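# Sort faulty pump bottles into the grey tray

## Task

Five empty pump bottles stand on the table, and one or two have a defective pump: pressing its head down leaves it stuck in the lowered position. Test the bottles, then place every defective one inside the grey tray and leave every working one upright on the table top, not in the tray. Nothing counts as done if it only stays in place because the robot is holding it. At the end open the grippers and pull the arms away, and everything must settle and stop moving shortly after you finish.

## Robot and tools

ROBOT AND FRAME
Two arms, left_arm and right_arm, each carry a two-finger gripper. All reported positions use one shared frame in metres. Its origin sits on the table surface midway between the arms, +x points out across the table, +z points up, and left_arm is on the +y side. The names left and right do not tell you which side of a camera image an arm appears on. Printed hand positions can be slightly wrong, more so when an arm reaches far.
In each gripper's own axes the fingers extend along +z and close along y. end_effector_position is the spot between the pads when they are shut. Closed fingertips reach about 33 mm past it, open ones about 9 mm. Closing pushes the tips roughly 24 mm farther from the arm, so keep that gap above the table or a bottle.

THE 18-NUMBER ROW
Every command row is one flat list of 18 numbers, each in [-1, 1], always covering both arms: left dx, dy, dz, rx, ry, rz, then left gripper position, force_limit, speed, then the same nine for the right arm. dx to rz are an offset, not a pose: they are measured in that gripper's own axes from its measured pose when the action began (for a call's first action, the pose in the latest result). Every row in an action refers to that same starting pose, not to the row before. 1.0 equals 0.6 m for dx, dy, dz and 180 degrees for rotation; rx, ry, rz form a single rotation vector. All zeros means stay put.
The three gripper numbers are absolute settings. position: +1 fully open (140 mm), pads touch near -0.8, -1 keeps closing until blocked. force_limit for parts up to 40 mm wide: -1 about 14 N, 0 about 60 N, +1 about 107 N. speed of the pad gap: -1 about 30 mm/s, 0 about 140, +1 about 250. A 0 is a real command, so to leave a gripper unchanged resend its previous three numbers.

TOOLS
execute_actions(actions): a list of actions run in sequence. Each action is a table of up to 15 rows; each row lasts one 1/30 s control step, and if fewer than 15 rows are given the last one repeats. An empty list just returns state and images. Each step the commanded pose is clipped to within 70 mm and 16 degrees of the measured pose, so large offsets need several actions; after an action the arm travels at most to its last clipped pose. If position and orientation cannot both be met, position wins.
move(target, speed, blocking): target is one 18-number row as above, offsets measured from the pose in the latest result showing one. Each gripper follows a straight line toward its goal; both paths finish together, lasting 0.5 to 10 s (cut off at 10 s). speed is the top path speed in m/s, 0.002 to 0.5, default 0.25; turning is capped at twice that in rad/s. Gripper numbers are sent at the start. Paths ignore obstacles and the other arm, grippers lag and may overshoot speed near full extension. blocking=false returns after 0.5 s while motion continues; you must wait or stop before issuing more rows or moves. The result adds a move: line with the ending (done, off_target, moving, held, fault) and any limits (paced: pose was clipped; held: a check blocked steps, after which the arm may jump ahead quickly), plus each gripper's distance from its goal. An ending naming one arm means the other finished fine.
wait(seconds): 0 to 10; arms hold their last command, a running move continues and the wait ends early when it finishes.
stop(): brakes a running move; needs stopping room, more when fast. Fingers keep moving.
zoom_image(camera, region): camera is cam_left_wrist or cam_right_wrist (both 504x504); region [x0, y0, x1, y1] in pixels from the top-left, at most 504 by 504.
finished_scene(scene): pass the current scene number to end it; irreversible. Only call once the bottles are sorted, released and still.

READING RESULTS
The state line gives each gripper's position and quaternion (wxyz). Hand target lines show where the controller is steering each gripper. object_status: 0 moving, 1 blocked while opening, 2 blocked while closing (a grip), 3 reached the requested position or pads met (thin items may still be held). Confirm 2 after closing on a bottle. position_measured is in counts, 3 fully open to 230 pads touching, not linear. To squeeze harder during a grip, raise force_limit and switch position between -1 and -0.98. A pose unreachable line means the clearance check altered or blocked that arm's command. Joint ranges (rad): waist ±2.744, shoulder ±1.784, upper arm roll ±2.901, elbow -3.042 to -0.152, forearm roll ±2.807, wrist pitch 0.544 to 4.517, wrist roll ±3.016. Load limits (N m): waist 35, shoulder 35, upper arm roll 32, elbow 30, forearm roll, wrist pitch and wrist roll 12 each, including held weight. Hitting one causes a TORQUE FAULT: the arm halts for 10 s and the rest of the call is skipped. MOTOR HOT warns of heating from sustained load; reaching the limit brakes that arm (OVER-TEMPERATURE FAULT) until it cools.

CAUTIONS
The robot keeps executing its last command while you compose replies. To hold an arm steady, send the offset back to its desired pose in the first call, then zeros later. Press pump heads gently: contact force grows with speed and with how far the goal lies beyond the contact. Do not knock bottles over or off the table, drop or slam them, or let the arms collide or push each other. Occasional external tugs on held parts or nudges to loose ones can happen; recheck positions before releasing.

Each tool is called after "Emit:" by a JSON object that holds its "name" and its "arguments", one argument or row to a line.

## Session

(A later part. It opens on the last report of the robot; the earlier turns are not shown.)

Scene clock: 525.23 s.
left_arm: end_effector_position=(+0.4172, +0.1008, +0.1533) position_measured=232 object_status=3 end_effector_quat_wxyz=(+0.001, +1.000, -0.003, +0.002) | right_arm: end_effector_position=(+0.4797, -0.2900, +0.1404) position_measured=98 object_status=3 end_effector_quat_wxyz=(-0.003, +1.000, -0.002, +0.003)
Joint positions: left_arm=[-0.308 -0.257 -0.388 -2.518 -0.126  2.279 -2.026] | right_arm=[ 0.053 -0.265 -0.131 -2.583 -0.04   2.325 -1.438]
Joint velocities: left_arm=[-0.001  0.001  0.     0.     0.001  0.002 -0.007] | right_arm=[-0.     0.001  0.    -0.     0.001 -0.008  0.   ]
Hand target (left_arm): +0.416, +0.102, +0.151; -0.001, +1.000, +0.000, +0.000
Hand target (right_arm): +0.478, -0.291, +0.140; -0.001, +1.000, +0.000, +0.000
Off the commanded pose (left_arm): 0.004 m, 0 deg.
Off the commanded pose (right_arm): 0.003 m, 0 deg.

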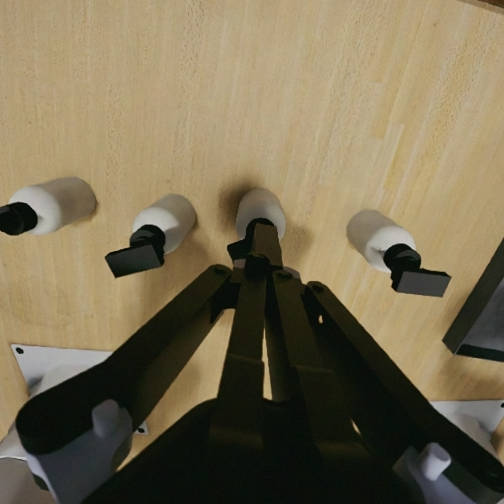

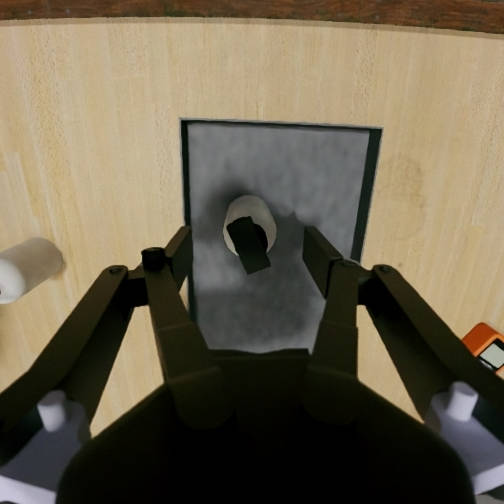

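Emit:
{"name": "execute_actions", "arguments": {
  "actions": [
    [[-0.002,-0.002,0.008,0.0006,-0.0013,-0.0019,-1,-0.5,0.9,-0.0009,0,-0.0002,0,-0.0005,0,0.25,-0.3,0.5],[-0.002,-0.002,0.011,0.0006,-0.0013,-0.0019,-1,-0.5,0.9,-0.0042,0,-0.0020,0,-0.0020,0,0.25,-0.3,0.5],[-0.002,-0.002,0.0138,0.0006,-0.0013,-0.0019,-1,-0.5,0.9,-0.0117,0,-0.0063,-0.0001,-0.0054,-0.0001,0.25,-0.3,0.5],[-0.002,-0.002,0.0138,0.0006,-0.0013,-0.0019,-1,-0.5,0.9,-0.0229,0,-0.0137,-0.0002,-0.0103,-0.0002,0.25,-0.3,0.5],[-0.002,-0.002,0.0138,0.0006,-0.0013,-0.0019,-1,-0.5,0.9,-0.0353,0,-0.0247,-0.0004,-0.0153,-0.0003,0.25,-0.3,0.5],[-0.002,-0.002,0.0138,0.0006,-0.0013,-0.0019,-1,-0.5,0.9,-0.0479,0,-0.0388,-0.0006,-0.0198,-0.0004,0.25,-0.3,0.5],[-0.0026,-0.002,0.0055,0.0012,-0.0022,-0.0019,-1,-0.5,0.9,-0.0591,0,-0.0554,-0.0008,-0.0231,-0.0006,0.25,-0.3,0.5],[-0.0078,-0.005,-0.0045,0.0036,-0.0060,-0.0019,-1,-0.5,0.9,-0.0681,0,-0.0734,-0.0011,-0.0251,-0.0007,0.25,-0.3,0.5],[-0.0133,-0.0084,-0.0158,0.0057,-0.0093,-0.0019,-1,-0.5,0.9,-0.0741,0,-0.0914,-0.0013,-0.0253,-0.0009,0.25,-0.3,0.5],[-0.0156,-0.0099,-0.027,0.0066,-0.0107,-0.0019,-1,-0.5,0.9,-0.0763,0,-0.1084,-0.0015,-0.0236,-0.0010,0.25,-0.3,0.5],[-0.0140,-0.0089,-0.0375,0.0060,-0.0098,0.003,-1,-0.5,0.9,-0.0751,0,-0.1231,-0.0017,-0.0204,-0.0011,0.25,-0.3,0.5],[-0.0101,-0.0064,-0.0448,0.0045,-0.0074,0.02,-1,-0.5,0.9,-0.0703,0,-0.1349,-0.0018,-0.0157,-0.0012,0.25,-0.3,0.5],[-0.0062,-0.004,-0.050,0.0030,-0.0051,0.05,-1,-0.5,0.9,-0.0634,0,-0.1431,-0.0019,-0.0105,-0.0013,0.25,-0.3,0.5],[-0.0023,-0.0015,-0.0523,0.0015,-0.0027,0.085,0.1,-0.3,0.5,-0.0563,0,-0.1478,-0.0019,-0.0057,-0.0013,0.25,-0.3,0.5],[0,0,-0.053,0.0006,-0.0013,0.12,0.1,-0.3,0.5,-0.05,0,-0.15,-0.0019,-0.0019,-0.0013,0.25,-0.3,0.5]]
  ]
}}

Scene clock: 549.80 s.
left_arm: end_effector_position=(+0.4202, +0.0993, +0.1809) position_measured=230 object_status=0 end_effector_quat_wxyz=(-0.002, +0.999, -0.038, +0.008) | right_arm: end_effector_position=(+0.4603, -0.2863, +0.2242) position_measured=98 object_status=3 end_effector_quat_wxyz=(-0.007, +1.000, +0.004, +0.012)
Joint positions: left_arm=[-0.331 -0.296 -0.365 -2.48  -0.115  2.211 -1.966] | right_arm=[ 0.052 -0.464 -0.111 -2.533 -0.045  2.096 -1.431]
Joint velocities: left_arm=[-0.247 -0.102  0.154  0.114  0.158 -0.11   0.659] | right_arm=[-0.02  -0.301  0.054  0.129 -0.039 -0.248  0.032]
Hand target (left_arm): +0.417, +0.101, +0.185; -0.012, +0.988, -0.151, +0.005
Hand target (right_arm): +0.450, -0.290, +0.229; -0.000, +1.000, +0.000, -0.000
Off the commanded pose (left_arm): 0.005 m, 18 deg; orientation clipped at the last step of the last action.
Off the commanded pose (right_arm): 0.013 m, 2 deg.

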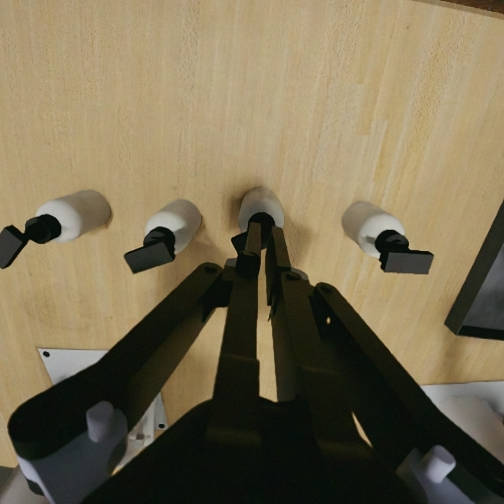

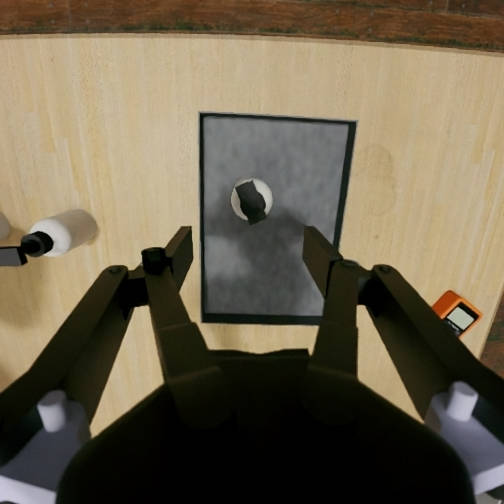

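Emit:
{"name": "wait", "arguments": {
  "seconds": 0
}}

Emit:
{"name": "zoom_image", "arguments": {
  "camera": "cam_left_wrist",
  "region": [195, 160, 335, 290]
}}

Scene clock: 551.10 s.
left_arm: end_effector_position=(+0.4168, +0.1003, +0.1842) position_measured=117 object_status=3 end_effector_quat_wxyz=(-0.011, +0.989, -0.146, +0.005) | right_arm: end_effector_position=(+0.4507, -0.2886, +0.2294) position_measured=98 object_status=3 end_effector_quat_wxyz=(-0.003, +1.000, +0.001, +0.001)
Joint positions: left_arm=[-0.351 -0.301 -0.353 -2.475 -0.097  2.19  -1.77 ] | right_arm=[ 0.05  -0.48  -0.107 -2.527 -0.05   2.052 -1.421]
Joint velocities: left_arm=[-0.001 -0.    -0.    -0.    -0.     0.001  0.01 ] | right_arm=[-0.001 -0.001  0.002  0.     0.001  0.001  0.001]
Hand target (left_arm): +0.417, +0.101, +0.185; -0.012, +0.988, -0.151, +0.005
Hand target (right_arm): +0.450, -0.290, +0.229; -0.000, +1.000, +0.000, -0.000
Off the commanded pose (left_arm): 0.001 m, 5 deg; orientation clipped at the last step of the last action.
Off the commanded pose (right_arm): 0.002 m, 0 deg.

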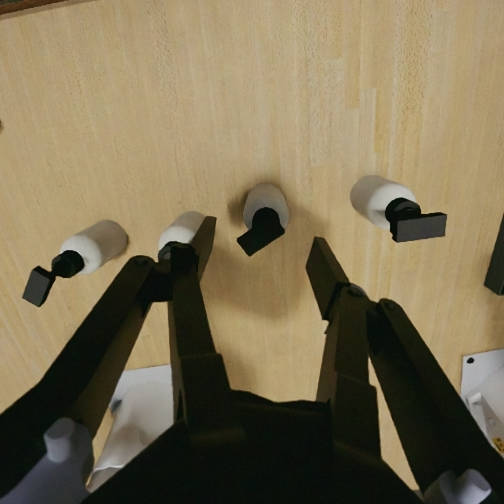

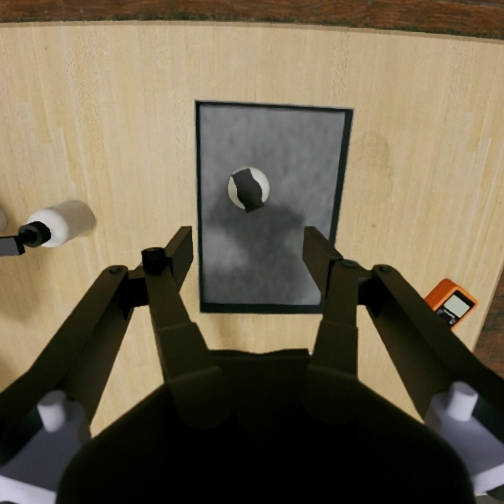

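Region (195, 160, 335, 290) of cam_left_wrist's 504x504 image, scaled by 3.600, with more detail than that image has; it fills the top 468 rows of this view, and the rest is white.

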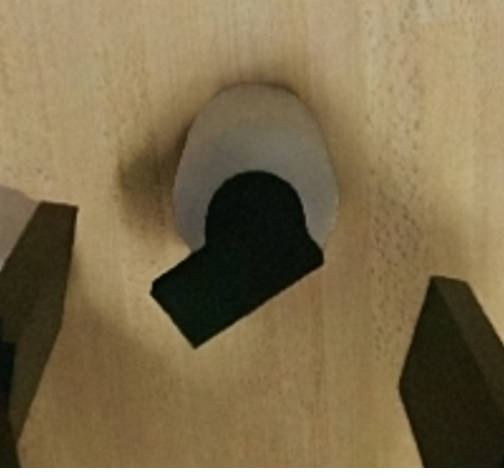

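Emit:
{"name": "execute_actions", "arguments": {
  "actions": [
    [[0.0014,0.0003,0.0001,-0.0006,0.0008,0.0034,0.1,-0.3,0.5,0.0001,0.0006,0,0,0,0.0003,0.25,-0.3,0.5],[0.0057,0.0013,0.0019,-0.0017,0.0032,0.0088,0.1,-0.3,0.5,0.0005,0.0044,0,0,0,0.0021,0.25,-0.3,0.5],[0.0157,0.0035,0.0062,-0.0037,0.0091,0.0163,0.1,-0.3,0.5,0.0014,0.0132,0,0,0,0.0064,0.25,-0.3,0.5],[0.0299,0.0068,0.0139,-0.0065,0.0175,0.0251,0.1,-0.3,0.5,0.0026,0.0279,0,0,0,0.0135,0.25,-0.3,0.5],[0.0442,0.0103,0.0260,-0.0092,0.0258,0.0339,0.1,-0.3,0.5,0.0037,0.0481,0,0,0,0.0233,0.25,-0.3,0.5],[0.0571,0.0136,0.0421,-0.0117,0.0333,0.0427,0.1,-0.3,0.5,0.0042,0.0728,0,0,0,0.0353,0.25,-0.3,0.5],[0.0665,0.0162,0.0615,-0.0138,0.0387,0.0509,0.1,-0.3,0.5,0.0036,0.1004,0,0,0,0.0486,0.25,-0.3,0.5],[0.0716,0.0181,0.0830,-0.0152,0.0416,0.0576,0.1,-0.3,0.5,0.0019,0.1291,0,0,0,0.0625,0.25,-0.3,0.5],[0.0718,0.0188,0.1050,-0.0157,0.0415,0.0624,0.1,-0.3,0.5,-0.0010,0.1565,0,0,0,0.0758,0.25,-0.3,0.5],[0.0663,0.0184,0.1263,-0.0154,0.0380,0.0658,0.1,-0.3,0.5,-0.0046,0.1810,0,0,0,0.0878,0.25,-0.3,0.5],[0.0564,0.0169,0.1453,-0.0144,0.0320,0.0678,0.1,-0.3,0.5,-0.0082,0.2009,0,0,0,0.0976,0.25,-0.3,0.5],[0.0423,0.0145,0.1610,-0.0126,0.0235,0.0678,0.1,-0.3,0.5,-0.0112,0.2153,0,0,0,0.1047,0.25,-0.3,0.5],[0.0268,0.0116,0.1725,-0.0107,0.0141,0.0678,0.1,-0.3,0.5,-0.0131,0.2240,0,0,0,0.1090,0.25,-0.3,0.5],[0.0126,0.0088,0.1796,-0.0090,0.0055,0.0678,0.1,-0.3,0.5,-0.0140,0.2277,0,0,0,0.1108,0.25,-0.3,0.5],[0.0013,0.0065,0.1833,-0.0076,-0.0013,0.0678,-1,-0.3,-0.7,-0.0142,0.2283,0,0,0,0.1111,0.25,-0.3,0.5]]
  ]
}}

Scene clock: 612.30 s.
left_arm: end_effector_position=(+0.4155, +0.1004, +0.0846) position_measured=117 object_status=0 end_effector_quat_wxyz=(-0.002, +0.976, -0.216, -0.006) | right_arm: end_effector_position=(+0.4441, -0.4146, +0.2292) position_measured=98 object_status=3 end_effector_quat_wxyz=(-0.008, +0.988, -0.153, +0.003)
Joint positions: left_arm=[-0.358 -0.1   -0.348 -2.57  -0.056  2.462 -1.653] | right_arm=[-0.148 -0.493 -0.227 -2.53  -0.103  2.051 -1.39 ]
Joint velocities: left_arm=[ 0.001  0.414 -0.002 -0.134  0.16   0.181  0.15 ] | right_arm=[-0.281  0.007 -0.136  0.021 -0.076 -0.004  0.067]
Hand target (left_arm): +0.419, +0.100, +0.076; -0.003, +0.969, -0.249, -0.001
Hand target (right_arm): +0.442, -0.425, +0.229; -0.003, +0.985, -0.172, +0.001
Off the commanded pose (left_arm): 0.011 m, 4 deg.
Off the commanded pose (right_arm): 0.011 m, 2 deg.

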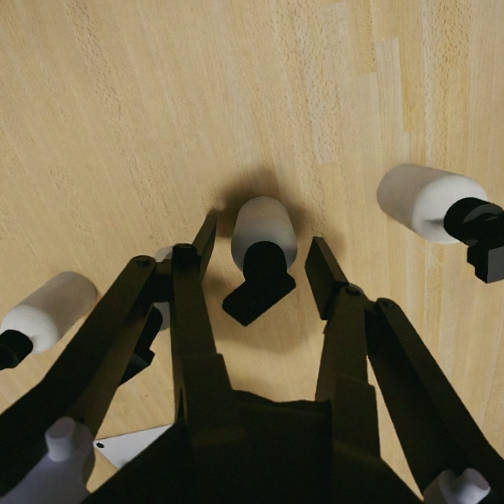

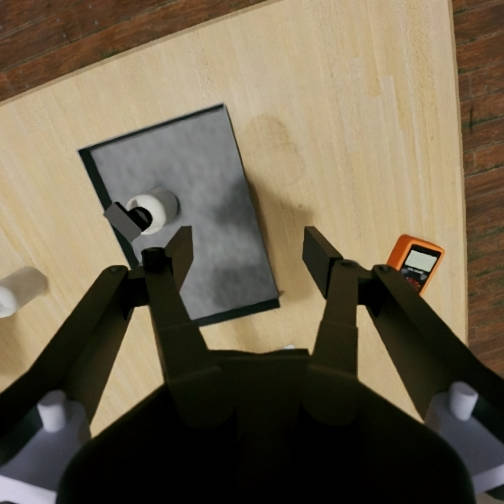

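Emit:
{"name": "wait", "arguments": {
  "seconds": 0
}}

Emit:
{"name": "zoom_image", "arguments": {
  "camera": "cam_left_wrist",
  "region": [190, 180, 350, 350]
}}

Emit:
{"name": "zoom_image", "arguments": {
  "camera": "cam_right_wrist",
  "region": [60, 160, 200, 280]
}}

Scene clock: 618.87 s.
left_arm: end_effector_position=(+0.4175, +0.1003, +0.0757) position_measured=159 object_status=2 end_effector_quat_wxyz=(-0.003, +0.969, -0.246, -0.003) | right_arm: end_effector_position=(+0.4424, -0.4237, +0.2290) position_measured=98 object_status=3 end_effector_quat_wxyz=(-0.005, +0.985, -0.171, +0.003)
Joint positions: left_arm=[-0.358 -0.077 -0.348 -2.576 -0.037  2.497 -1.608] | right_arm=[-0.163 -0.492 -0.231 -2.529 -0.111  2.05  -1.37 ]
Joint velocities: left_arm=[-0.001  0.001 -0.    -0.     0.     0.     0.   ] | right_arm=[-0.    -0.     0.     0.001 -0.001  0.     0.001]
Hand target (left_arm): +0.419, +0.100, +0.076; -0.003, +0.969, -0.249, -0.001
Hand target (right_arm): +0.442, -0.425, +0.229; -0.003, +0.985, -0.172, +0.001
Off the commanded pose (left_arm): 0.002 m, 1 deg.
Off the commanded pose (right_arm): 0.002 m, 0 deg.

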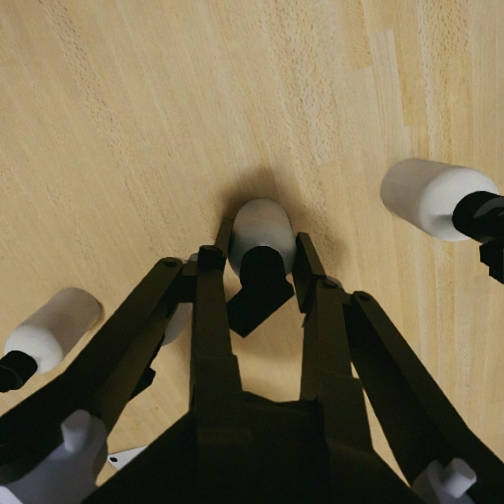

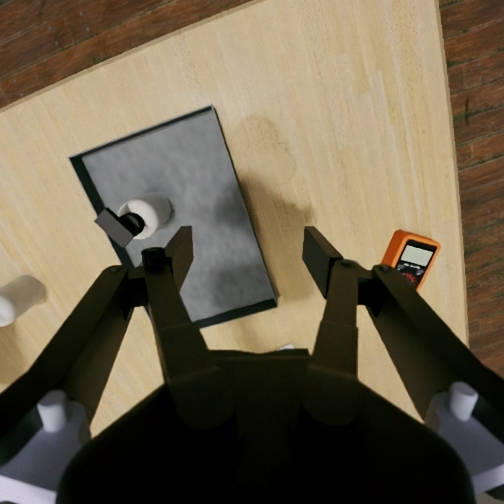

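Region (190, 180, 350, 350) of cam_left_wrist's 504x504 image, scaled by 2.965, with more detail than that image has; it fills the left 474 columns of this view, and the rest is white.

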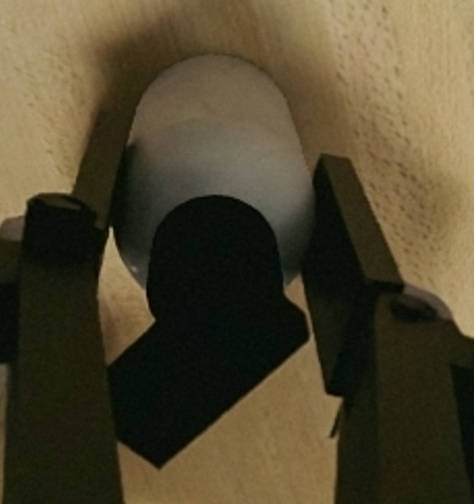

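Region (60, 160, 200, 280) of cam_right_wrist's 504x504 image, scaled by 3.600, with more detail than that image has; it fills the top 432 rows of this view, and the rest is white.

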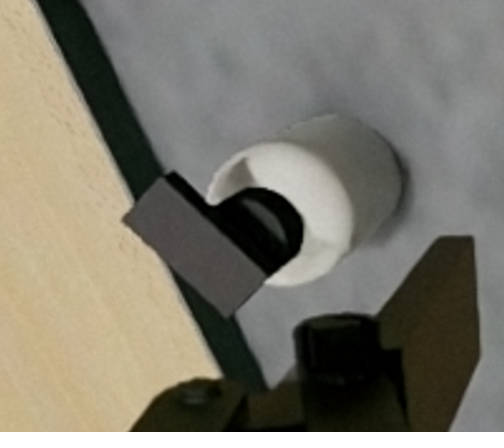

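Emit:
{"name": "execute_actions", "arguments": {
  "actions": [
    [[-0.0083,-0.0003,-0.0022,0.0001,-0.0048,0,-1,-0.3,-0.7,0.0001,0.0006,0,0,0,0.0003,0.25,-0.3,0.5],[-0.0227,0.0038,-0.0068,0.0002,-0.0121,0.0023,-1,-0.3,-0.7,0.0005,0.0044,0,0,0,0.0021,0.25,-0.3,0.5],[-0.0384,0.0133,-0.0150,0.0002,-0.0192,0.0073,-1,-0.3,-0.7,0.0014,0.0132,0,0,0,0.0064,0.25,-0.3,0.5],[-0.0496,0.0301,-0.0268,0.0002,-0.0225,0.0157,-1,-0.3,-0.7,0.0026,0.0279,0,0,0,0.0135,0.25,-0.3,0.5],[-0.0571,0.0519,-0.0397,0,-0.0234,0.0261,-1,-0.3,-0.7,0.0037,0.0481,0,0,0,0.0233,0.25,-0.3,0.5],[-0.0604,0.0763,-0.0529,-0.0003,-0.0218,0.0376,-1,-0.3,-0.7,0.0042,0.0728,0,0,0,0.0353,0.25,-0.3,0.5],[-0.0586,0.1027,-0.0654,-0.0006,-0.0178,0.0496,-1,-0.3,-0.7,0.0036,0.1004,0,0,0,0.0486,0.25,-0.3,0.5],[-0.0535,0.1285,-0.0749,-0.0008,-0.0128,0.0611,-1,-0.3,-0.7,0.0019,0.1291,0,0,0,0.0625,0.25,-0.3,0.5],[-0.0454,0.1533,-0.082,-0.0010,-0.0072,0.0715,-1,-0.3,-0.7,-0.0010,0.1565,0,0,0,0.0758,0.25,-0.3,0.5],[-0.0368,0.1767,-0.0868,-0.0012,-0.0027,0.0809,-1,-0.3,-0.7,-0.0046,0.1810,0,0,0,0.0878,0.25,-0.3,0.5],[-0.0295,0.1972,-0.0891,-0.0013,0.0003,0.0887,-1,-0.3,-0.7,-0.0082,0.2009,0,0,0,0.0976,0.25,-0.3,0.5],[-0.0226,0.2143,-0.09,-0.0014,0.0023,0.095,-1,-0.3,-0.7,-0.0112,0.2153,0,0,0,0.1047,0.25,-0.3,0.5],[-0.0179,0.2283,-0.09,-0.0014,0.0023,0.0997,-1,-0.3,-0.7,-0.0131,0.2240,0,0,0,0.1090,0.25,-0.3,0.5],[-0.014,0.2381,-0.09,-0.0014,0.0023,0.1028,-1,-0.3,-0.7,-0.0140,0.2277,0,0,0,0.1108,0.25,-0.3,0.5],[-0.011,0.2436,-0.09,-0.0014,0.0023,0.1044,-1,-0.3,-0.7,-0.0142,0.2283,0,0,0,0.1111,0.25,-0.3,0.5]]
  ]
}}

Scene clock: 664.87 s.
left_arm: end_effector_position=(+0.3476, -0.0122, +0.1296) position_measured=159 object_status=2 end_effector_quat_wxyz=(+0.000, +0.924, -0.383, +0.008) | right_arm: end_effector_position=(+0.3937, -0.5400, +0.2281) position_measured=98 object_status=3 end_effector_quat_wxyz=(-0.010, +0.947, -0.321, +0.005)
Joint positions: left_arm=[-0.522 -0.164 -0.474 -2.494 -0.096  2.361 -1.567] | right_arm=[-0.364 -0.511 -0.347 -2.531 -0.164  2.047 -1.338]
Joint velocities: left_arm=[-0.192  0.313 -0.227  0.395  0.09  -0.055  0.01 ] | right_arm=[-0.286  0.001 -0.131  0.022 -0.076 -0.01   0.067]
Hand target (left_arm): +0.342, -0.022, +0.128; -0.001, +0.916, -0.401, +0.001
Hand target (right_arm): +0.388, -0.549, +0.228; -0.005, +0.941, -0.339, +0.002
Off the commanded pose (left_arm): 0.014 m, 2 deg.
Off the commanded pose (right_arm): 0.011 m, 2 deg.

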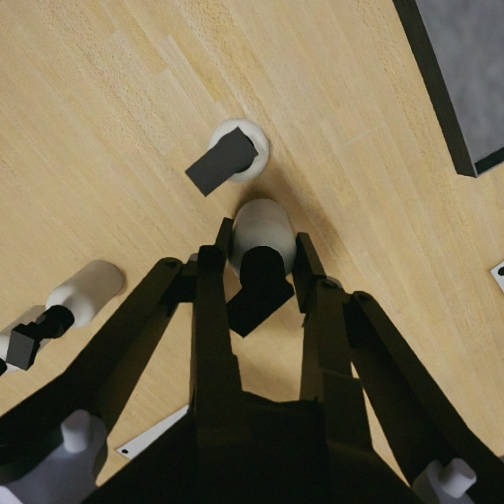

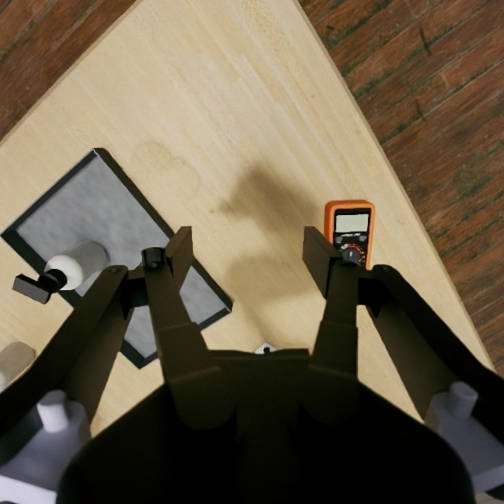

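Emit:
{"name": "wait", "arguments": {
  "seconds": 0
}}

Emit:
{"name": "zoom_image", "arguments": {
  "camera": "cam_right_wrist",
  "region": [0, 220, 120, 330]
}}

Emit:
{"name": "zoom_image", "arguments": {
  "camera": "cam_left_wrist",
  "region": [140, 100, 340, 300]
}}

Scene clock: 666.77 s.
left_arm: end_effector_position=(+0.3418, -0.0226, +0.1278) position_measured=159 object_status=2 end_effector_quat_wxyz=(-0.001, +0.918, -0.397, +0.001) | right_arm: end_effector_position=(+0.3888, -0.5479, +0.2279) position_measured=98 object_status=3 end_effector_quat_wxyz=(-0.007, +0.941, -0.338, +0.004)
Joint positions: left_arm=[-0.531 -0.137 -0.485 -2.469 -0.086  2.348 -1.564] | right_arm=[-0.379 -0.51  -0.352 -2.53  -0.172  2.045 -1.318]
Joint velocities: left_arm=[-0.001 -0.001 -0.    -0.    -0.    -0.001 -0.001] | right_arm=[-0.001  0.    -0.     0.001 -0.001  0.001 -0.001]
Hand target (left_arm): +0.342, -0.022, +0.128; -0.001, +0.916, -0.401, +0.001
Hand target (right_arm): +0.388, -0.549, +0.228; -0.005, +0.941, -0.339, +0.002
Off the commanded pose (left_arm): 0.003 m, 0 deg.
Off the commanded pose (right_arm): 0.002 m, 0 deg.

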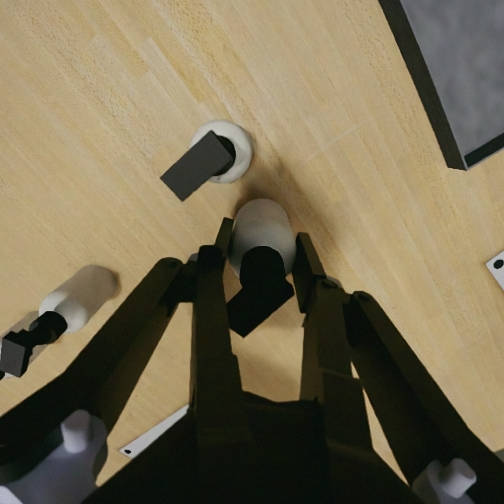

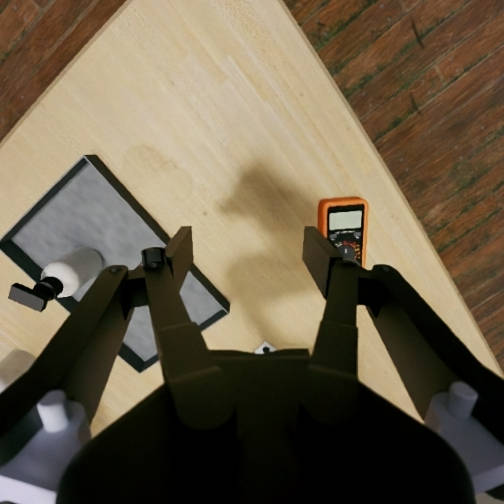

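Region (0, 220, 120, 330) of cam_right_wrist's 504x504 image, scaled by 4.200, with more detail than that image has; it fills the top 462 rows of this view, and the rest is white.

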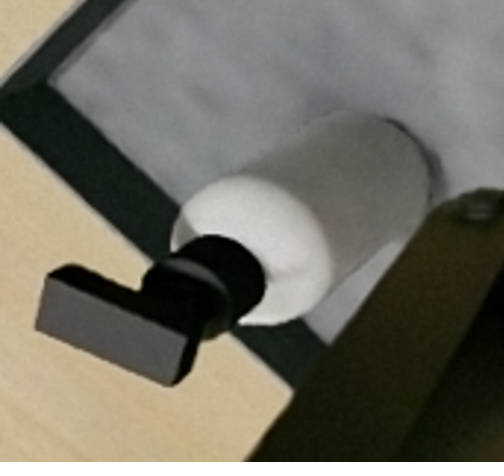

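Region (140, 100, 340, 300) of cam_left_wrist's 504x504 image, scaled by 2.520, with more detail than that image has.

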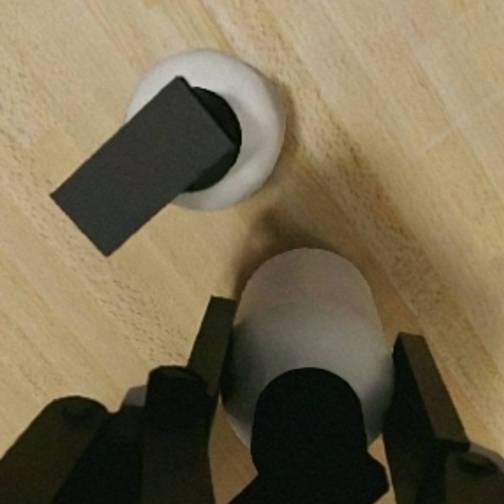

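Emit:
{"name": "execute_actions", "arguments": {
  "actions": [
    [[0.0023,0.0067,-0.003,0,0,0.0016,-1,-0.3,-0.7,0,0,0,0,0,0,0.25,-0.3,0.5],[0.0092,0.0201,-0.007,0,0,0.0052,-1,-0.3,-0.7,0,0,0,0,0,0,0.25,-0.3,0.5],[0.0218,0.0388,-0.010,0,0,0.0106,-1,-0.3,-0.7,0,0,0,0,0,0,0.25,-0.3,0.5],[0.0401,0.0582,-0.012,0,0,0.0167,-1,-0.3,-0.7,0,0,0,0,0,0,0.25,-0.3,0.5],[0.0607,0.0776,-0.012,0,0,0.0233,-1,-0.3,-0.7,0,0,0,0,0,0,0.25,-0.3,0.5],[0.0825,0.0958,-0.012,0,0,0.0289,-1,-0.3,-0.7,0,0,0,0,0,0,0.25,-0.3,0.5],[0.1053,0.1127,-0.012,0,0,0.035,-1,-0.3,-0.7,0,0,0,0,0,0,0.25,-0.3,0.5],[0.1282,0.1297,-0.012,0,0,0.04,-1,-0.3,-0.7,0,0,0,0,0,0,0.25,-0.3,0.5],[0.1511,0.1466,-0.011,0,0,0.045,-1,-0.3,-0.7,0,0,0,0,0,0,0.25,-0.3,0.5],[0.1729,0.1625,-0.010,0,0,0.0497,-1,-0.3,-0.7,0,0,0,0,0,0,0.25,-0.3,0.5],[0.1912,0.1774,-0.008,0,0,0.0533,-1,-0.3,-0.7,0,0,0,0,0,0,0.25,-0.3,0.5],[0.2073,0.1902,-0.006,0,0,0.0567,-1,-0.3,-0.7,0,0,0,0,0,0,0.25,-0.3,0.5],[0.2198,0.1998,-0.004,0,0,0.0589,-1,-0.3,-0.7,0,0,0,0,0,0,0.25,-0.3,0.5],[0.2278,0.2073,-0.003,0,0,0.0603,-1,-0.3,-0.7,0,0,0,0,0,0,0.25,-0.3,0.5],[0.2324,0.2116,-0.003,0,0,0.0611,-1,-0.3,-0.7,0,0,0,0,0,0,0.25,-0.3,0.5]]
  ]
}}

Scene clock: 690.23 s.
left_arm: end_effector_position=(+0.3414, -0.1980, +0.1356) position_measured=159 object_status=2 end_effector_quat_wxyz=(+0.023, +0.863, -0.505, +0.014) | right_arm: end_effector_position=(+0.3888, -0.5480, +0.2279) position_measured=98 object_status=3 end_effector_quat_wxyz=(-0.007, +0.941, -0.338, +0.004)
Joint positions: left_arm=[-0.657  0.27  -0.562 -2.004  0.155  2.277 -1.667] | right_arm=[-0.379 -0.51  -0.352 -2.53  -0.173  2.045 -1.318]
Joint velocities: left_arm=[-0.439  0.875  0.095  0.976  0.561 -0.278 -0.308] | right_arm=[-0.    -0.    -0.001 -0.001  0.    -0.     0.   ]
Hand target (left_arm): +0.346, -0.207, +0.130; +0.003, +0.874, -0.486, +0.010
Hand target (right_arm): +0.389, -0.548, +0.228; -0.007, +0.941, -0.338, +0.004
Off the commanded pose (left_arm): 0.015 m, 4 deg.
Off the commanded pose (right_arm): 0.000 m, 0 deg.

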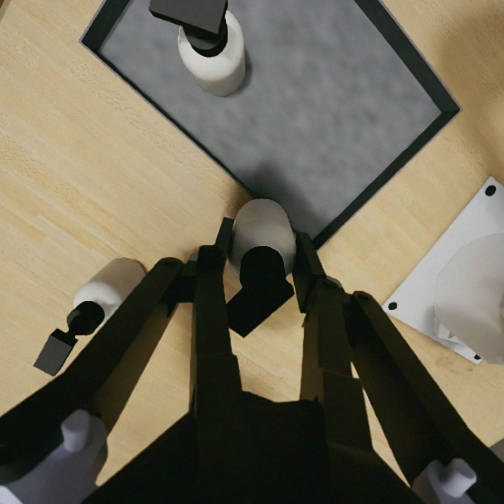

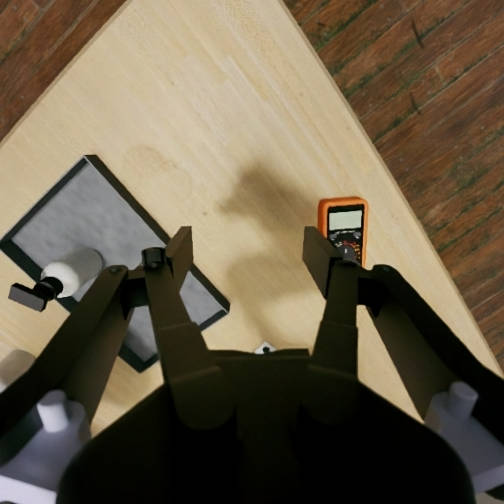

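Emit:
{"name": "wait", "arguments": {
  "seconds": 0
}}

Emit:
{"name": "zoom_image", "arguments": {
  "camera": "cam_left_wrist",
  "region": [60, 0, 480, 300]
}}

Scene clock: 691.63 s.
left_arm: end_effector_position=(+0.3456, -0.2072, +0.1303) position_measured=159 object_status=2 end_effector_quat_wxyz=(+0.004, +0.873, -0.488, +0.010) | right_arm: end_effector_position=(+0.3888, -0.5480, +0.2279) position_measured=98 object_status=3 end_effector_quat_wxyz=(-0.007, +0.941, -0.338, +0.004)
Joint positions: left_arm=[-0.69   0.331 -0.553 -1.93   0.221  2.225 -1.76 ] | right_arm=[-0.379 -0.51  -0.352 -2.53  -0.173  2.045 -1.318]
Joint velocities: left_arm=[-0.001 -0.    -0.    -0.001 -0.     0.001 -0.005] | right_arm=[-0.001  0.     0.    -0.001  0.001  0.     0.001]
Hand target (left_arm): +0.346, -0.207, +0.130; +0.003, +0.874, -0.486, +0.010
Hand target (right_arm): +0.389, -0.548, +0.228; -0.007, +0.941, -0.338, +0.004
Off the commanded pose (left_arm): 0.004 m, 1 deg.
Off the commanded pose (right_arm): 0.000 m, 0 deg.

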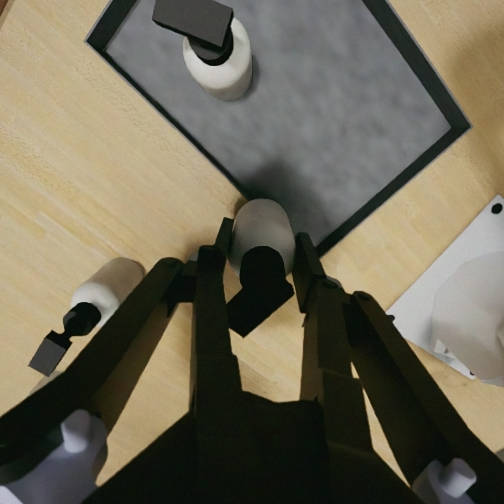

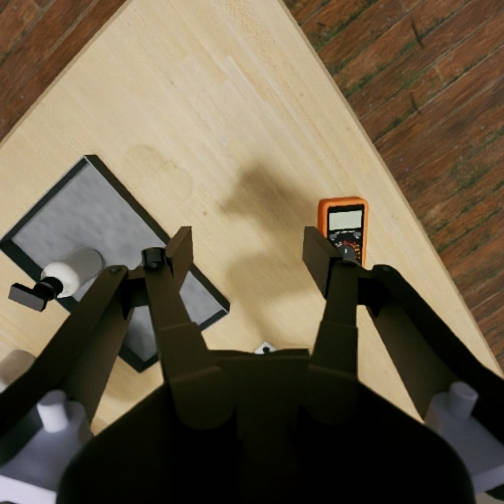

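Region (60, 0, 480, 300) of cam_left_wrist's 504x504 image, scaled by 1.200, with more detail than that image has; it fills the top 360 rows of this view, and the rest is white.

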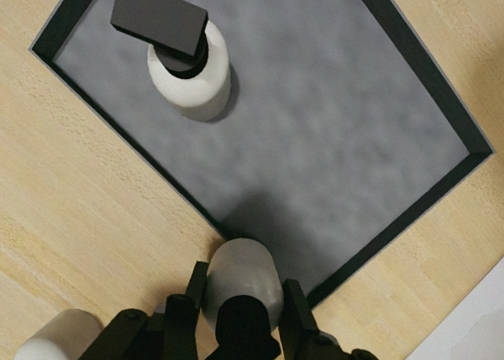

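Emit:
{"name": "execute_actions", "arguments": {
  "actions": [
    [[-0.0006,0.0002,0.0007,0.0003,-0.0018,0.0002,-1,-0.3,-0.7,0,0,0,0,0,0,0.25,-0.3,0.5],[0.0012,0.0012,0.0022,0.0007,-0.004,0.0006,-1,-0.3,-0.7,0,0,0,0,0,0,0.25,-0.3,0.5],[0.0076,0.0035,0.0042,0.0008,-0.0056,0.0012,-1,-0.3,-0.7,0,0,0,0,0,0,0.25,-0.3,0.5],[0.0174,0.0069,0.0075,0.001,-0.0071,0.0021,-1,-0.3,-0.7,0,0,0,0,0,0,0.25,-0.3,0.5],[0.0318,0.0115,0.0119,0.0008,-0.0072,0.0031,-1,-0.3,-0.7,0,0,0,0,0,0,0.25,-0.3,0.5],[0.0482,0.0166,0.018,0.0005,-0.0067,0.0042,-1,-0.3,-0.7,0,0,0,0,0,0,0.25,-0.3,0.5],[0.0666,0.0219,0.0249,-0.0002,-0.0044,0.0053,-1,-0.3,-0.7,0,0,0,0,0,0,0.25,-0.3,0.5],[0.0834,0.0269,0.0338,-0.0008,-0.0021,0.0062,-1,-0.3,-0.7,0,0,0,0,0,0,0.25,-0.3,0.5],[0.0983,0.031,0.0432,-0.0015,0.0008,0.007,-1,-0.3,-0.7,0,0,0,0,0,0,0.25,-0.3,0.5],[0.1077,0.0337,0.0534,-0.0019,0.0026,0.0074,-1,-0.3,-0.7,0,0,0,0,0,0,0.25,-0.3,0.5],[0.1139,0.0355,0.0638,-0.0022,0.0037,0.0078,-1,-0.3,-0.7,0,0,0,0,0,0,0.25,-0.3,0.5],[0.1146,0.036,0.0734,-0.0021,0.003,0.0079,-1,-0.3,-0.7,0,0,0,0,0,0,0.25,-0.3,0.5],[0.1124,0.0357,0.0816,-0.0017,0.001,0.008,-1,-0.3,-0.7,0,0,0,0,0,0,0.25,-0.3,0.5],[0.1066,0.0346,0.0888,-0.0011,-0.0024,0.008,-1,-0.3,-0.7,0,0,0,0,0,0,0.25,-0.3,0.5],[0.0972,0.033,0.0942,0,-0.008,0.008,-1,-0.3,-0.7,0,0,0,0,0,0,0.25,-0.3,0.5]]
  ]
}}

Scene clock: 729.50 s.
left_arm: end_effector_position=(+0.3576, -0.2724, +0.0850) position_measured=159 object_status=2 end_effector_quat_wxyz=(+0.008, +0.862, -0.507, +0.005) | right_arm: end_effector_position=(+0.3888, -0.5480, +0.2279) position_measured=98 object_status=3 end_effector_quat_wxyz=(-0.007, +0.941, -0.338, +0.004)
Joint positions: left_arm=[-0.809  0.589 -0.499 -1.669  0.321  2.192 -1.786] | right_arm=[-0.379 -0.51  -0.352 -2.53  -0.173  2.045 -1.318]
Joint velocities: left_arm=[-0.166  0.337  0.143  0.161  0.101 -0.094 -0.055] | right_arm=[ 0.001  0.     0.001  0.    -0.001 -0.    -0.   ]
Hand target (left_arm): +0.361, -0.269, +0.077; -0.003, +0.866, -0.500, +0.000
Hand target (right_arm): +0.389, -0.548, +0.228; -0.007, +0.941, -0.338, +0.004
Off the commanded pose (left_arm): 0.011 m, 2 deg.
Off the commanded pose (right_arm): 0.000 m, 0 deg.

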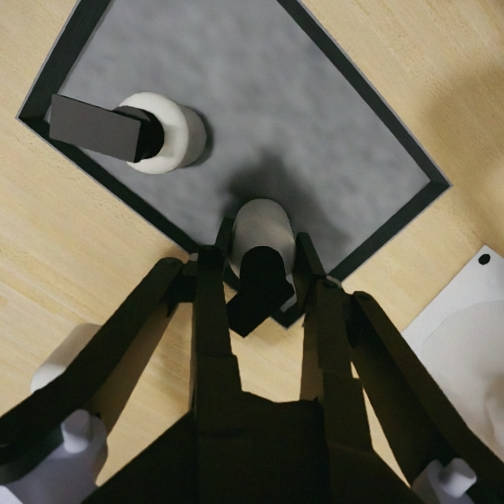

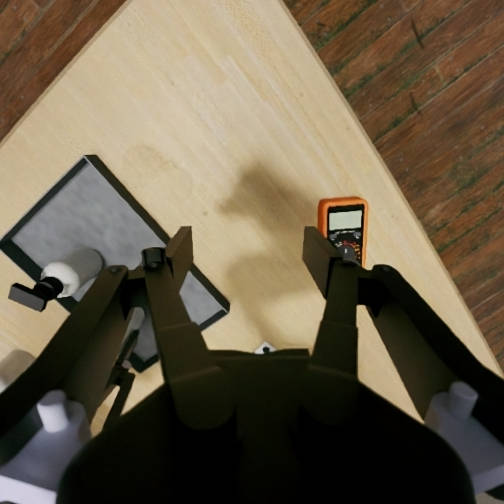

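Emit:
{"name": "wait", "arguments": {
  "seconds": 0
}}

Emit:
{"name": "zoom_image", "arguments": {
  "camera": "cam_left_wrist",
  "region": [100, 80, 340, 280]
}}

Emit:
{"name": "zoom_image", "arguments": {
  "camera": "cam_right_wrist",
  "region": [90, 280, 190, 400]
}}

Scene clock: 731.10 s.
left_arm: end_effector_position=(+0.3598, -0.2694, +0.0771) position_measured=159 object_status=2 end_effector_quat_wxyz=(-0.001, +0.865, -0.502, +0.000) | right_arm: end_effector_position=(+0.3888, -0.5480, +0.2279) position_measured=98 object_status=3 end_effector_quat_wxyz=(-0.007, +0.941, -0.338, +0.004)
Joint positions: left_arm=[-0.821  0.608 -0.487 -1.653  0.334  2.177 -1.803] | right_arm=[-0.379 -0.51  -0.352 -2.53  -0.173  2.045 -1.318]
Joint velocities: left_arm=[-0.001  0.002  0.     0.     0.001 -0.    -0.001] | right_arm=[-0.001 -0.002 -0.    -0.002 -0.002  0.     0.002]
Hand target (left_arm): +0.361, -0.269, +0.077; -0.003, +0.866, -0.500, +0.000
Hand target (right_arm): +0.389, -0.548, +0.228; -0.007, +0.941, -0.338, +0.004
Off the commanded pose (left_arm): 0.002 m, 0 deg.
Off the commanded pose (right_arm): 0.000 m, 0 deg.

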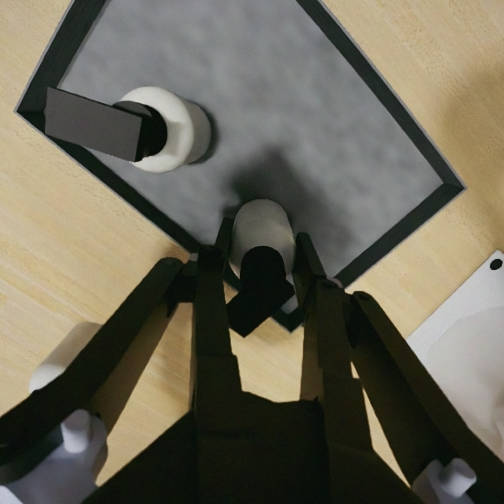

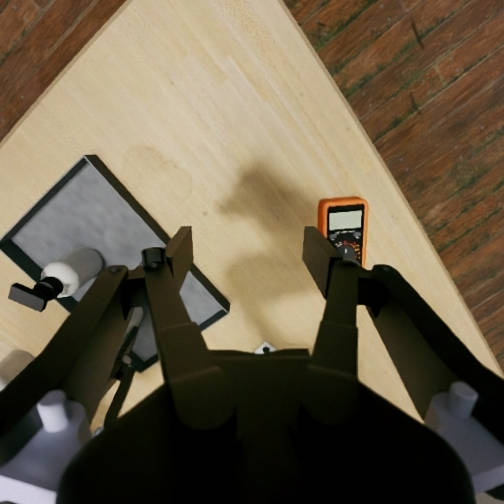

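Region (100, 80, 340, 280) of cam_left_wrist's 504x504 image, scaled by 2.100, with more detail than that image has.

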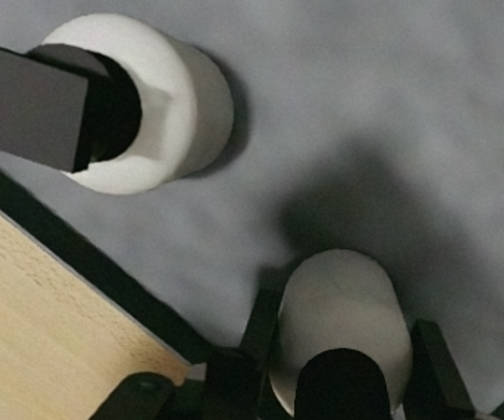

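Region (90, 280, 190, 400) of cam_right_wrist's 504x504 image, scaled by 4.200, with more detail than that image has.

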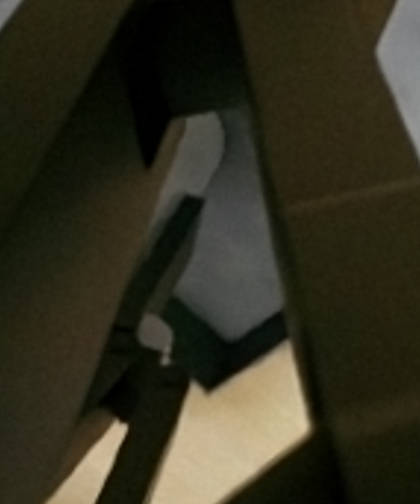

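Emit:
{"name": "execute_actions", "arguments": {
  "actions": [
    [[0,0,0.002,0,0,0,-1,-0.3,-0.7,0,0,0,0,0,0,0.25,-0.3,0.5],[0.001,0,0.0045,0,0.0006,0,-1,-0.3,-0.7,0,0,0,0,0,0,0.25,-0.3,0.5],[0.002,0,0.007,0,0.0012,0,-1,-0.3,-0.7,0,0,0,0,0,0,0.25,-0.3,0.5],[0.002,0,0.009,0,0.0012,0,-1,-0.3,-0.7,0,0,0,0,0,0,0.25,-0.3,0.5],[0.001,0,0.010,0,0.0006,0,-1,-0.3,-0.7,0,0,0,0,0,0,0.25,-0.3,0.5],[0,0,0.010,0,0,0,-1,-0.3,-0.7,0,0,0,0,0,0,0.25,-0.3,0.5],[0,0,0.010,0,0,0,-1,-0.3,-0.7,0,0,0,0,0,0,0.25,-0.3,0.5],[0,0,0.010,0,0,0,0.12,-0.3,0.5,0,0,0,0,0,0,0.25,-0.3,0.5],[0,0,0.010,0,0,0,0.12,-0.3,0.5,0,0,0,0,0,0,0.25,-0.3,0.5],[0,0,0.010,0,0,0,0.12,-0.3,0.5,0,0,0,0,0,0,0.25,-0.3,0.5],[0,0,0.008,0,0,0,0.12,-0.3,0.5,0,0,0,0,0,0,0.25,-0.3,0.5],[-0.006,-0.001,0.001,0.0007,-0.0036,0,0.12,-0.3,0.5,0,0,0,0,0,0,0.25,-0.3,0.5],[-0.013,-0.002,-0.011,0.0015,-0.008,0,0.12,-0.3,0.5,0,0,0,0,0,0,0.25,-0.3,0.5],[-0.013,-0.002,-0.026,0.0015,-0.008,0,0.12,-0.3,0.5,0,0,0,0,0,0,0.25,-0.3,0.5],[0,0,-0.045,0,0,0,0.12,-0.3,0.5,0,0,0,0,0,0,0.25,-0.3,0.5]]
  ]
}}

Scene clock: 747.07 s.
left_arm: end_effector_position=(+0.3580, -0.2661, +0.0809) position_measured=114 object_status=0 end_effector_quat_wxyz=(-0.004, +0.865, -0.501, -0.005) | right_arm: end_effector_position=(+0.3888, -0.5480, +0.2279) position_measured=98 object_status=3 end_effector_quat_wxyz=(-0.007, +0.941, -0.338, +0.004)
Joint positions: left_arm=[-0.818  0.601 -0.49  -1.652  0.327  2.159 -1.802] | right_arm=[-0.379 -0.51  -0.352 -2.53  -0.173  2.045 -1.318]
Joint velocities: left_arm=[ 0.048 -0.214 -0.082  0.04  -0.098 -0.166  0.018] | right_arm=[-0.    -0.001  0.     0.001 -0.     0.001  0.   ]
Hand target (left_arm): +0.359, -0.269, +0.103; -0.001, +0.865, -0.503, +0.000
Hand target (right_arm): +0.389, -0.548, +0.228; -0.007, +0.941, -0.338, +0.004
Off the commanded pose (left_arm): 0.024 m, 1 deg.
Off the commanded pose (right_arm): 0.000 m, 0 deg.

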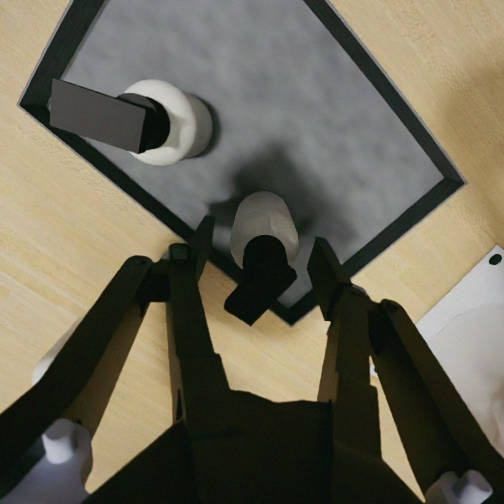

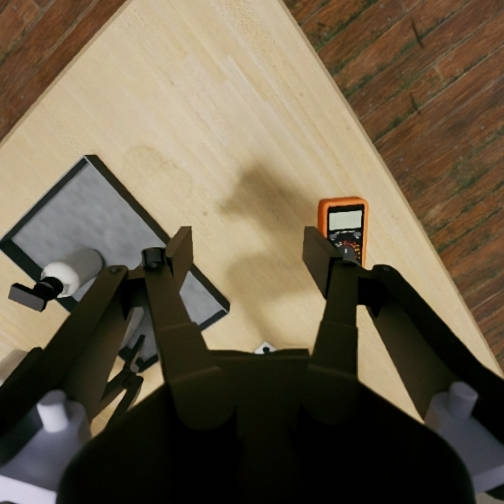

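Emit:
{"name": "wait", "arguments": {
  "seconds": 0
}}

Scene clock: 747.67 s.
left_arm: end_effector_position=(+0.3598, -0.2709, +0.1043) position_measured=114 object_status=3 end_effector_quat_wxyz=(-0.000, +0.865, -0.501, +0.003) | right_arm: end_effector_position=(+0.3888, -0.5480, +0.2279) position_measured=98 object_status=3 end_effector_quat_wxyz=(-0.007, +0.941, -0.338, +0.004)
Joint positions: left_arm=[-0.815  0.571 -0.5   -1.64   0.316  2.136 -1.798] | right_arm=[-0.379 -0.51  -0.352 -2.53  -0.173  2.045 -1.318]
Joint velocities: left_arm=[ 0.    -0.001 -0.    -0.001 -0.001 -0.005  0.002] | right_arm=[ 0.    -0.003  0.     0.     0.001  0.001 -0.001]
Hand target (left_arm): +0.359, -0.269, +0.103; -0.001, +0.865, -0.503, +0.000
Hand target (right_arm): +0.389, -0.548, +0.228; -0.007, +0.941, -0.338, +0.004
Off the commanded pose (left_arm): 0.002 m, 0 deg.
Off the commanded pose (right_arm): 0.000 m, 0 deg.

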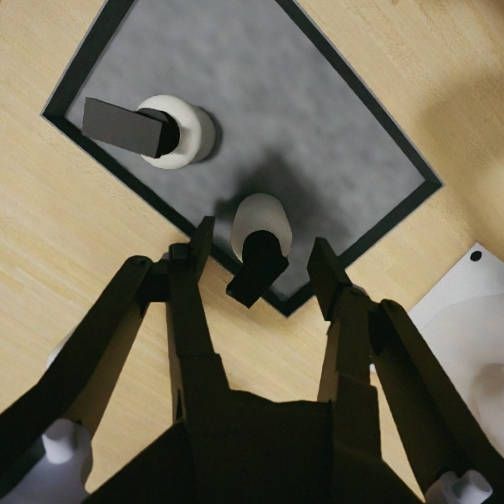

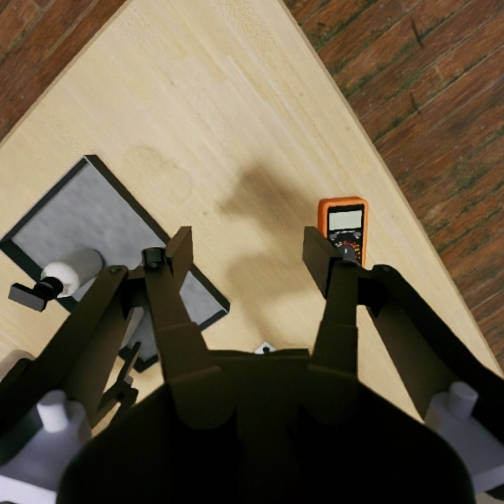

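Emit:
{"name": "execute_actions", "arguments": {
  "actions": [
    [[-0.0004,0,-0.0030,0,0,0,0.12,-0.3,0.5,0,0,0,0,0,0,0.25,-0.3,0.5],[-0.0026,0,-0.0100,0,0,0,0.12,-0.3,0.5,0,0,0,0,0,0,0.25,-0.3,0.5],[-0.0077,0,-0.0210,0,0,0,0.12,-0.3,0.5,0,0,0,0,0,0,0.25,-0.3,0.5],[-0.0162,0,-0.0360,0,0,0,0.12,-0.3,0.5,0,0,0,0,0,0,0.25,-0.3,0.5],[-0.0279,0,-0.0540,0,0,0,0.12,-0.3,0.5,0,0,0,0,0,0,0.25,-0.3,0.5],[-0.0422,0,-0.0740,0,0,0,0.12,-0.3,0.5,0,0,0,0,0,0,0.25,-0.3,0.5],[-0.0582,0,-0.0950,0,0,0,0.12,-0.3,0.5,0,0,0,0,0,0,0.25,-0.3,0.5],[-0.0748,0,-0.1160,0,0,0,0.12,-0.3,0.5,0,0,0,0,0,0,0.25,-0.3,0.5],[-0.0908,0,-0.1360,0,0,0,0.12,-0.3,0.5,0,0,0,0,0,0,0.25,-0.3,0.5],[-0.1051,0,-0.1540,0,0,0,0.12,-0.3,0.5,0,0,0,0,0,0,0.25,-0.3,0.5],[-0.1168,0,-0.1700,0,0,0,0.12,-0.3,0.5,0,0,0,0,0,0,0.25,-0.3,0.5],[-0.1253,0,-0.1830,0,0,0,0.12,-0.3,0.5,0,0,0,0,0,0,0.25,-0.3,0.5],[-0.1304,0,-0.1920,0,0,0,0.12,-0.3,0.5,0,0,0,0,0,0,0.25,-0.3,0.5],[-0.1326,0,-0.1980,0,0,0,0.12,-0.3,0.5,0,0,0,0,0,0,0.25,-0.3,0.5],[-0.133,0,-0.2000,0,0,0,0.12,-0.3,0.5,0,0,0,0,0,0,0.25,-0.3,0.5]]
  ]
}}

Scene clock: 752.80 s.
left_arm: end_effector_position=(+0.3306, -0.2159, +0.2173) position_measured=114 object_status=3 end_effector_quat_wxyz=(+0.001, +0.874, -0.486, +0.023) | right_arm: end_effector_position=(+0.3888, -0.5480, +0.2279) position_measured=98 object_status=3 end_effector_quat_wxyz=(-0.007, +0.941, -0.338, +0.004)
Joint positions: left_arm=[-0.706  0.214 -0.576 -1.847  0.159  2.061 -1.756] | right_arm=[-0.379 -0.51  -0.352 -2.53  -0.173  2.045 -1.318]
Joint velocities: left_arm=[ 0.153 -0.624 -0.107 -0.19  -0.364 -0.172  0.169] | right_arm=[-0.001 -0.001 -0.001  0.     0.    -0.001 -0.   ]
Hand target (left_arm): +0.318, -0.201, +0.220; +0.001, +0.866, -0.500, +0.003
Hand target (right_arm): +0.389, -0.548, +0.228; -0.007, +0.941, -0.338, +0.004
Off the commanded pose (left_arm): 0.020 m, 3 deg.
Off the commanded pose (right_arm): 0.000 m, 0 deg.

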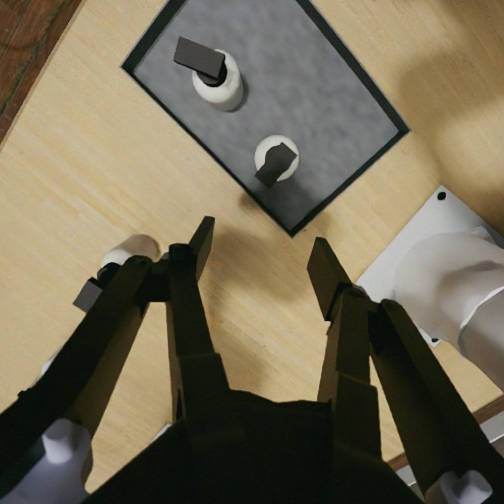

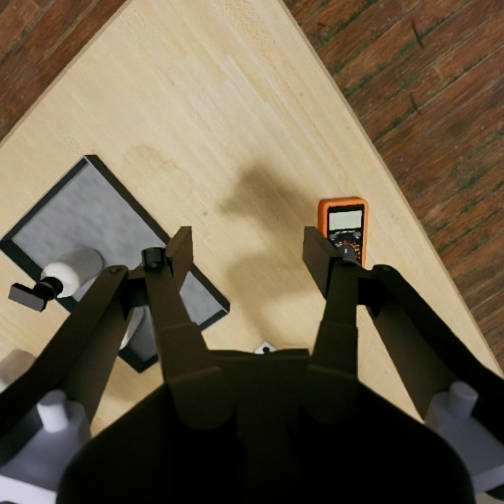

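Emit:
{"name": "execute_actions", "arguments": {
  "actions": []
}}

Scene clock: 755.90 s.
left_arm: end_effector_position=(+0.3191, -0.2032, +0.2219) position_measured=114 object_status=3 end_effector_quat_wxyz=(+0.001, +0.867, -0.498, +0.006) | right_arm: end_effector_position=(+0.3888, -0.5480, +0.2279) position_measured=98 object_status=3 end_effector_quat_wxyz=(-0.007, +0.941, -0.338, +0.004)
Joint positions: left_arm=[-0.692  0.18  -0.583 -1.87   0.116  2.03  -1.705] | right_arm=[-0.379 -0.51  -0.352 -2.53  -0.173  2.045 -1.318]
Joint velocities: left_arm=[-0.001 -0.     0.001 -0.001  0.002  0.     0.001] | right_arm=[ 0.    -0.     0.001 -0.    -0.002 -0.001 -0.   ]
Hand target (left_arm): +0.318, -0.201, +0.220; +0.001, +0.866, -0.500, +0.003
Hand target (right_arm): +0.389, -0.548, +0.228; -0.007, +0.941, -0.338, +0.004
Off the commanded pose (left_arm): 0.003 m, 1 deg.
Off the commanded pose (right_arm): 0.000 m, 0 deg.

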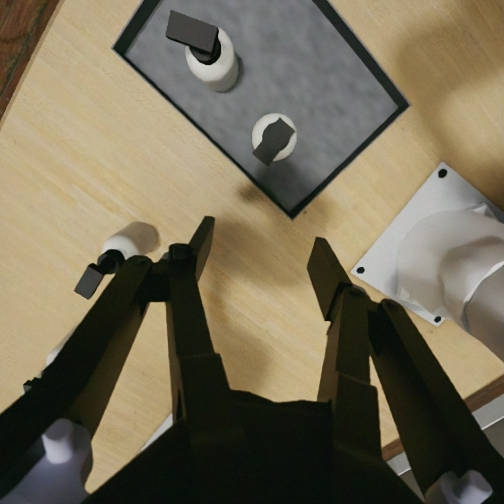

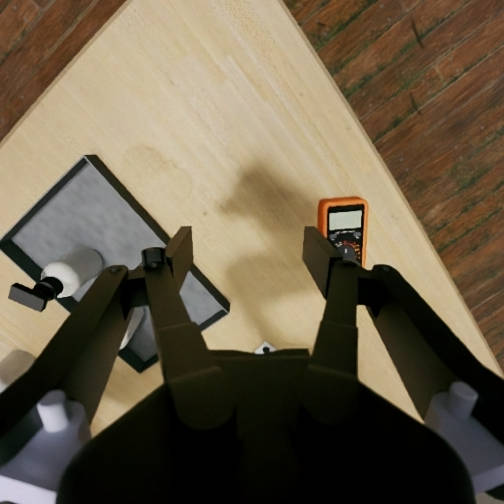

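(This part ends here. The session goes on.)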